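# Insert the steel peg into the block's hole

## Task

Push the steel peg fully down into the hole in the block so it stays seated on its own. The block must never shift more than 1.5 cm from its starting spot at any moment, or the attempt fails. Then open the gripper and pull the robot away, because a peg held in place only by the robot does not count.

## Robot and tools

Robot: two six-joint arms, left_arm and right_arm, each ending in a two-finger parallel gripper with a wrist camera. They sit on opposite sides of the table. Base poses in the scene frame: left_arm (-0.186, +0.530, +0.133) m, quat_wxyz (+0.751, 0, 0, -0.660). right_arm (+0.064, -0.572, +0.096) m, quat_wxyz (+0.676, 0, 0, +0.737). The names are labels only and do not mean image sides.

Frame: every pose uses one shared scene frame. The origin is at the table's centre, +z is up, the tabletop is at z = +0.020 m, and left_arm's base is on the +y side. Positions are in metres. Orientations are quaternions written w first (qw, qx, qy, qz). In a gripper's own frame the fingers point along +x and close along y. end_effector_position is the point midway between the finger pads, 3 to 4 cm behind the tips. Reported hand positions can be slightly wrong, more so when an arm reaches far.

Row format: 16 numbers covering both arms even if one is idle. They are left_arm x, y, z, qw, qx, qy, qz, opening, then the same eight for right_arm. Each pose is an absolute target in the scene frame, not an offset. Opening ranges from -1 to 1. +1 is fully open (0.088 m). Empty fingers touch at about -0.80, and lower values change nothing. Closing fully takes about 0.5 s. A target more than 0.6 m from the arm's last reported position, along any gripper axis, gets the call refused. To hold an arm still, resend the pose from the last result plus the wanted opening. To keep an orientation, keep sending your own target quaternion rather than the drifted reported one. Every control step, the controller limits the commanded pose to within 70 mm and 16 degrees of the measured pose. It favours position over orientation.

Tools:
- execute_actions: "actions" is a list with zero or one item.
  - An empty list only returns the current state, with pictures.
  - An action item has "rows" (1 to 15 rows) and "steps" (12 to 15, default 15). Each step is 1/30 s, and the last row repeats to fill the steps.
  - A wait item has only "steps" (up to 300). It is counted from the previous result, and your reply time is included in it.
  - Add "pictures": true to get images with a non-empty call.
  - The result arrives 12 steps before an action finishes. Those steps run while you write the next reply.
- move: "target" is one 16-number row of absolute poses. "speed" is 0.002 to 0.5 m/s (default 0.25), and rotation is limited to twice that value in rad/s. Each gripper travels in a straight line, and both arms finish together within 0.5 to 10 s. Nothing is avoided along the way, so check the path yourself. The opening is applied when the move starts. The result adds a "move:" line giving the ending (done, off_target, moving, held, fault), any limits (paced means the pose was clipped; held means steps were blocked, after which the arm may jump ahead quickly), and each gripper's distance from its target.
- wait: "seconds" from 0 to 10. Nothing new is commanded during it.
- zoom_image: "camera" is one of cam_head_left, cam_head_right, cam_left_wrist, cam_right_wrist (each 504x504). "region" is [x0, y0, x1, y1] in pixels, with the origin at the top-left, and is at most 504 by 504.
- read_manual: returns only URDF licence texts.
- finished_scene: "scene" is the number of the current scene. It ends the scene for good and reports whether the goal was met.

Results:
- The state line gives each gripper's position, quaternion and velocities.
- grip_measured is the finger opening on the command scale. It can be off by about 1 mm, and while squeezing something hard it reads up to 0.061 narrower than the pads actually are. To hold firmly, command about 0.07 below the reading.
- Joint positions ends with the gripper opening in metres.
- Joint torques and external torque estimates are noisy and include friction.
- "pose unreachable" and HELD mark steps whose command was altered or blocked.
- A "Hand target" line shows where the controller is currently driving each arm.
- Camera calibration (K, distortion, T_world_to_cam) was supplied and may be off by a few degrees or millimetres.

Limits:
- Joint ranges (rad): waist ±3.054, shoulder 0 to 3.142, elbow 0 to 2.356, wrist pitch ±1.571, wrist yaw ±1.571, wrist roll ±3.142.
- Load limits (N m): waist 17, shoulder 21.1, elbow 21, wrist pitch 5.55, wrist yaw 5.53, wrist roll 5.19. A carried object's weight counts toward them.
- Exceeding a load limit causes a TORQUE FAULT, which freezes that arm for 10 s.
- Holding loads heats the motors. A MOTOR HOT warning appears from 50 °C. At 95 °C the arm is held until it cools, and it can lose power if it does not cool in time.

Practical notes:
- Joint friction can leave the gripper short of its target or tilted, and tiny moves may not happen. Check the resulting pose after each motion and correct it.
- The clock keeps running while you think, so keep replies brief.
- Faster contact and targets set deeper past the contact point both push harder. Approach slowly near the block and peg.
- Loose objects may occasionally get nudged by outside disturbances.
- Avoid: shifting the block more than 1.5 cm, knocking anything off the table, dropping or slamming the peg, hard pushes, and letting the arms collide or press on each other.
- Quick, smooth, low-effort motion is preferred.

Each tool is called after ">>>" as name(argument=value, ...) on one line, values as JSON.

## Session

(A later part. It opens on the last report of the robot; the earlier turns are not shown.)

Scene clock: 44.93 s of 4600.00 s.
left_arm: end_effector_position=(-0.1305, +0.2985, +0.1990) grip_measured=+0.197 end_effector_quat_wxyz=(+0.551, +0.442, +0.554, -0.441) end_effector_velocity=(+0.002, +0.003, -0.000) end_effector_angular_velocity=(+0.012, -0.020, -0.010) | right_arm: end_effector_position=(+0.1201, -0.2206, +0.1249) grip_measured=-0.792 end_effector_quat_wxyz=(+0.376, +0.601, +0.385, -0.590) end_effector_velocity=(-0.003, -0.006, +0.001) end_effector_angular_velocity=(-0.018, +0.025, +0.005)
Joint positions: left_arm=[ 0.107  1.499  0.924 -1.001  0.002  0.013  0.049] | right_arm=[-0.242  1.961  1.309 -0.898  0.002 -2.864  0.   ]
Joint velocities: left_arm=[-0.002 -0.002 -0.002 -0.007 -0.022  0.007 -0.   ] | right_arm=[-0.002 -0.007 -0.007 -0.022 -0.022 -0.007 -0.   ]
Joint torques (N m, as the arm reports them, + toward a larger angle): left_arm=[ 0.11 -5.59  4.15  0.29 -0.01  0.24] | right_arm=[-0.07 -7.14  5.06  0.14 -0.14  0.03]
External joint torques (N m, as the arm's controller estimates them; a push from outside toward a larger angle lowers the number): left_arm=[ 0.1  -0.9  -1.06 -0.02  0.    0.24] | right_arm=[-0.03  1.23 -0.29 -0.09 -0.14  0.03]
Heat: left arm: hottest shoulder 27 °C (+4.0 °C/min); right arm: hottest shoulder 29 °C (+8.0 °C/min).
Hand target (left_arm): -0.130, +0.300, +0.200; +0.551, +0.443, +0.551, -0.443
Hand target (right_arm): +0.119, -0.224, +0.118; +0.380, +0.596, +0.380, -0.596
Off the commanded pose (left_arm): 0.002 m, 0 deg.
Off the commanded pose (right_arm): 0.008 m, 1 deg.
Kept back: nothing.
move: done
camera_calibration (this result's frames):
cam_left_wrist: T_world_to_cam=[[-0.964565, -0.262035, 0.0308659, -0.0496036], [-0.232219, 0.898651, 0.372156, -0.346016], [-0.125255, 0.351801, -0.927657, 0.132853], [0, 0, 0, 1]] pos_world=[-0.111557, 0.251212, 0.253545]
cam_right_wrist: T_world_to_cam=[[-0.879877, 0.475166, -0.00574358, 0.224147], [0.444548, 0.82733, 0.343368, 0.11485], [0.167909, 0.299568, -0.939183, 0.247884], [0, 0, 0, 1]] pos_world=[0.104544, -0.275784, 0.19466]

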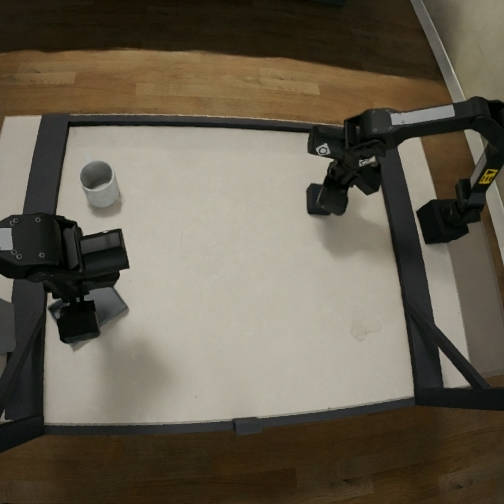

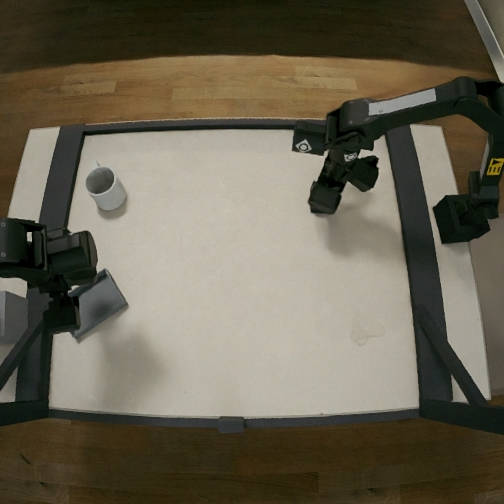

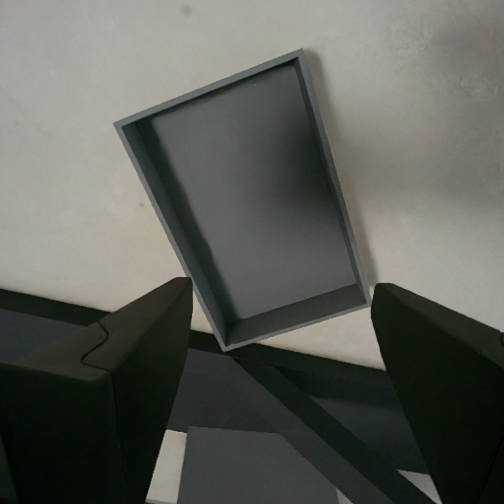

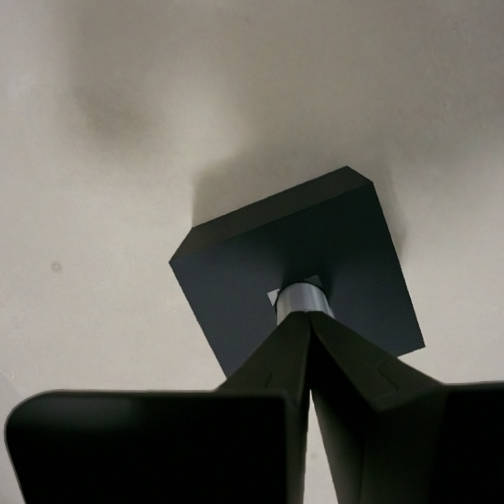

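The peg dropped on its own; one more press to confirm it has bottomed out.

>>> move(target=[-0.13,0.3,0.2,0.5515,0.4426,0.5515,-0.4426,0.2,0.1195,-0.224,0.111,0.38,0.596,0.38,-0.596,-0.9], speed=0.01)

>>> move(target=[-0.13,0.3,0.2,0.5515,0.4426,0.5515,-0.4426,0.2,0.11,-0.3,0.2,0.38,0.596,0.38,-0.596,-0.9], speed=0.1)

Scene clock: 47.17 s of 4600.00 s.
left_arm: end_effector_position=(-0.1305, +0.2985, +0.1990) grip_measured=+0.197 end_effector_quat_wxyz=(+0.551, +0.442, +0.554, -0.441) end_effector_velocity=(-0.000, +0.002, -0.001) end_effector_angular_velocity=(+0.014, -0.004, -0.010) | right_arm: end_effector_position=(+0.1203, -0.2193, +0.1232) grip_measured=-0.792 end_effector_quat_wxyz=(+0.373, +0.604, +0.388, -0.588) end_effector_velocity=(-0.001, -0.004, -0.003) end_effector_angular_velocity=(-0.016, +0.010, +0.005)
Joint positions: left_arm=[ 0.107  1.499  0.924 -1.001  0.002  0.013  0.049] | right_arm=[-0.242  1.961  1.301 -0.88   0.002 -2.864  0.   ]
Joint velocities: left_arm=[-0.002  0.002 -0.002 -0.007 -0.007  0.007 -0.   ] | right_arm=[-0.002  0.002 -0.007 -0.007 -0.007 -0.007 -0.   ]
Joint torques (N m, as the arm reports them, + toward a larger angle): left_arm=[ 0.14 -5.65  4.13  0.28 -0.02  0.22] | right_arm=[-0.04 -5.85  3.95  0.71 -0.15  0.03]
External joint torques (N m, as the arm's controller estimates them; a push from outside toward a larger angle lowers the number): left_arm=[ 0.15 -0.97 -1.1  -0.03 -0.02  0.22] | right_arm=[-0.03  2.41 -1.42  0.42 -0.15  0.03]
Heat: left arm: hottest shoulder 27 °C (+3.8 °C/min); right arm: hottest shoulder 29 °C (+7.6 °C/min).
Hand target (left_arm): -0.130, +0.300, +0.200; +0.551, +0.443, +0.551, -0.443
Hand target (right_arm): +0.119, -0.224, +0.111; +0.380, +0.596, +0.380, -0.596
Off the commanded pose (left_arm): 0.002 m, 0 deg.
Off the commanded pose (right_arm): 0.013 m, 2 deg.
Kept back: nothing.
move: off_target (right_arm)
camera_calibration (this result's frames):
cam_left_wrist: T_world_to_cam=[[-0.964565, -0.262035, 0.0308659, -0.0496036], [-0.232219, 0.898651, 0.372156, -0.346016], [-0.125255, 0.351801, -0.927657, 0.132853], [0, 0, 0, 1]] pos_world=[-0.111557, 0.251212, 0.253545]
cam_right_wrist: T_world_to_cam=[[-0.879871, 0.475207, -0.0024476, 0.223292], [0.44401, 0.823923, 0.352144, 0.112508], [0.169358, 0.308754, -0.935943, 0.247207], [0, 0, 0, 1]] pos_world=[0.104647, -0.275134, 0.192299]

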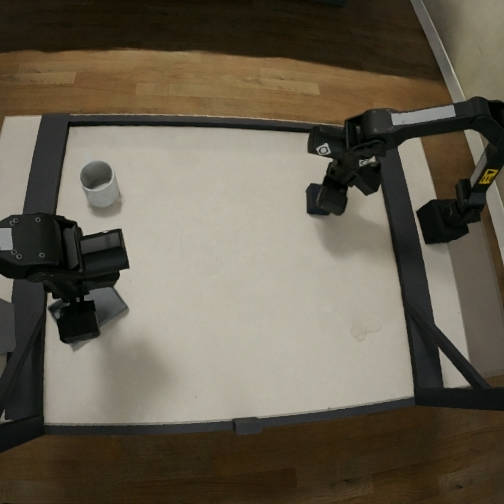

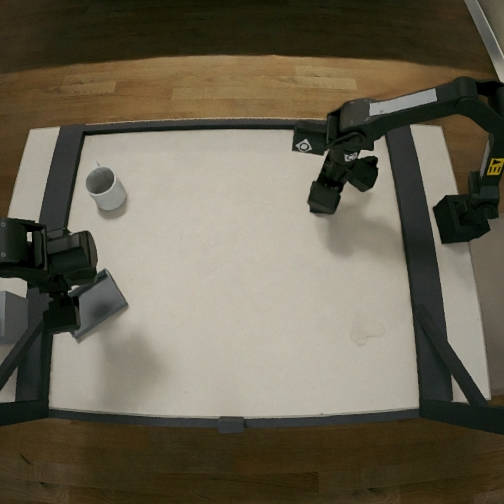

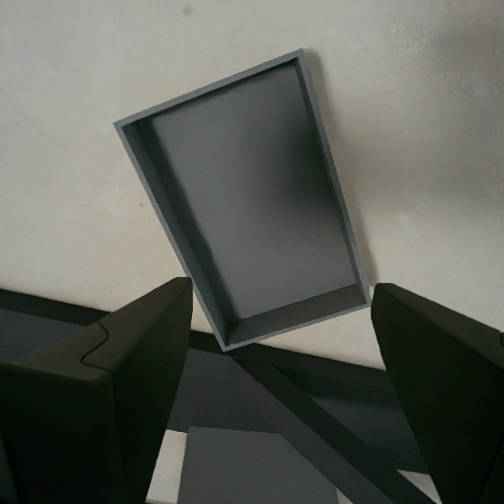

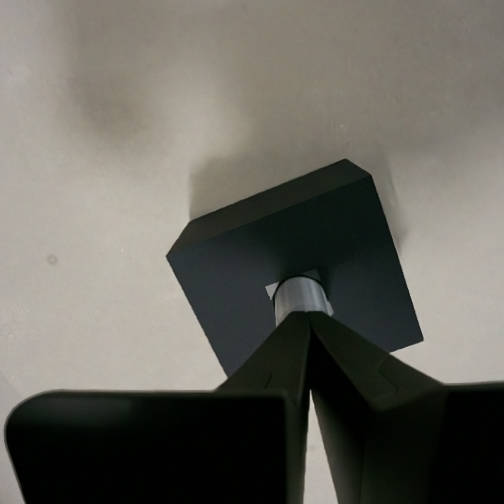

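Scene clock: 48.70 s of 4600.00 s.
left_arm: end_effector_position=(-0.1305, +0.2985, +0.1990) grip_measured=+0.197 end_effector_quat_wxyz=(+0.551, +0.442, +0.554, -0.441) end_effector_velocity=(+0.004, +0.003, -0.000) end_effector_angular_velocity=(+0.016, -0.034, +0.019) | right_arm: end_effector_position=(+0.1101, -0.2971, +0.1996) grip_measured=-0.792 end_effector_quat_wxyz=(+0.379, +0.598, +0.380, -0.595) end_effector_velocity=(+0.001, -0.003, +0.001) end_effector_angular_velocity=(-0.004, -0.007, +0.005)
Joint positions: left_arm=[ 0.107  1.499  0.924 -1.001  0.002  0.013  0.049] | right_arm=[-0.249  1.609  1.186 -1.144  0.002 -2.868  0.   ]
Joint velocities: left_arm=[-0.002 -0.002 -0.002 -0.007 -0.037 -0.022 -0.   ] | right_arm=[-0.002 -0.007 -0.002 -0.007  0.007 -0.007 -0.   ]
Joint torques (N m, as the arm reports them, + toward a larger angle): left_arm=[ 0.19 -5.57  4.14  0.28 -0.04  0.22] | right_arm=[-0.27 -7.26  5.46 -0.24 -0.13 -0.16]
External joint torques (N m, as the arm's controller estimates them; a push from outside toward a larger angle lowers the number): left_arm=[ 0.17 -0.88 -1.07 -0.03 -0.02  0.22] | right_arm=[-0.26 -1.27 -0.23 -0.47 -0.13 -0.16]
Heat: left arm: hottest shoulder 27 °C (+3.7 °C/min); right arm: hottest shoulder 29 °C (+7.4 °C/min).
Hand target (left_arm): -0.130, +0.300, +0.200; +0.551, +0.443, +0.551, -0.443
Hand target (right_arm): +0.110, -0.300, +0.199; +0.380, +0.596, +0.380, -0.596
Off the commanded pose (left_arm): 0.002 m, 0 deg.
Off the commanded pose (right_arm): 0.003 m, 0 deg.
Kept back: nothing.
move: done
camera_calibration (this result's frames):
cam_left_wrist: T_world_to_cam=[[-0.964565, -0.262035, 0.0308659, -0.0496036], [-0.232219, 0.898651, 0.372156, -0.346016], [-0.125255, 0.351801, -0.927657, 0.132853], [0, 0, 0, 1]] pos_world=[-0.111557, 0.251212, 0.253545]
cam_right_wrist: T_world_to_cam=[[-0.878263, 0.478043, -0.0113364, 0.253882], [0.448279, 0.831369, 0.328437, 0.160668], [0.166432, 0.283372, -0.944458, 0.338986], [0, 0, 0, 1]] pos_world=[0.0945334, -0.351, 0.270267]

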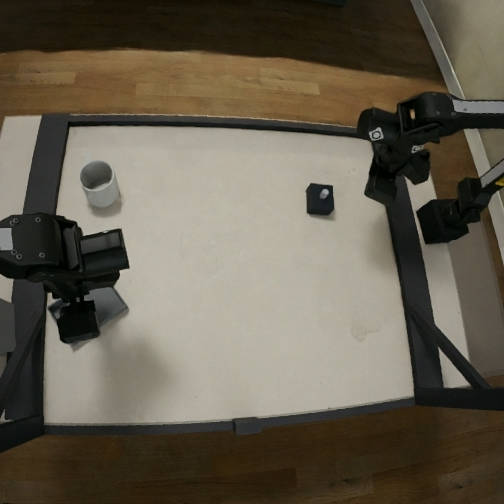

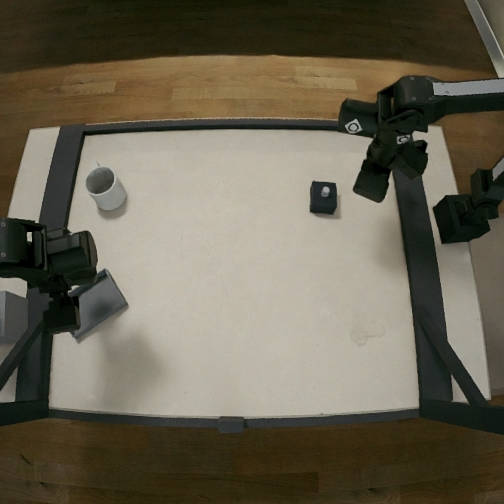

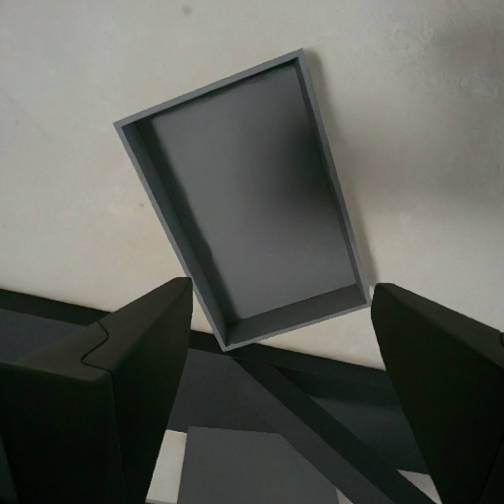

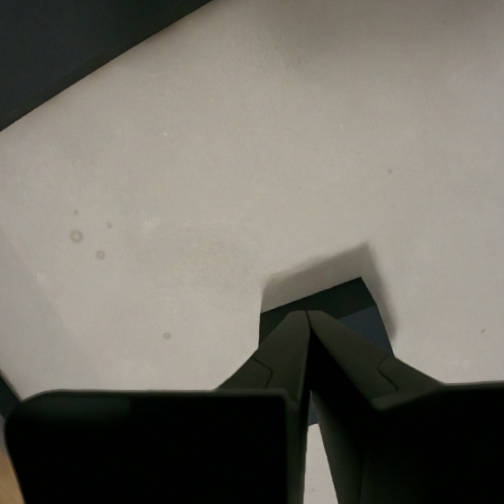

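>>> finished_scene(scene=1)

The scene is finished: the task was done.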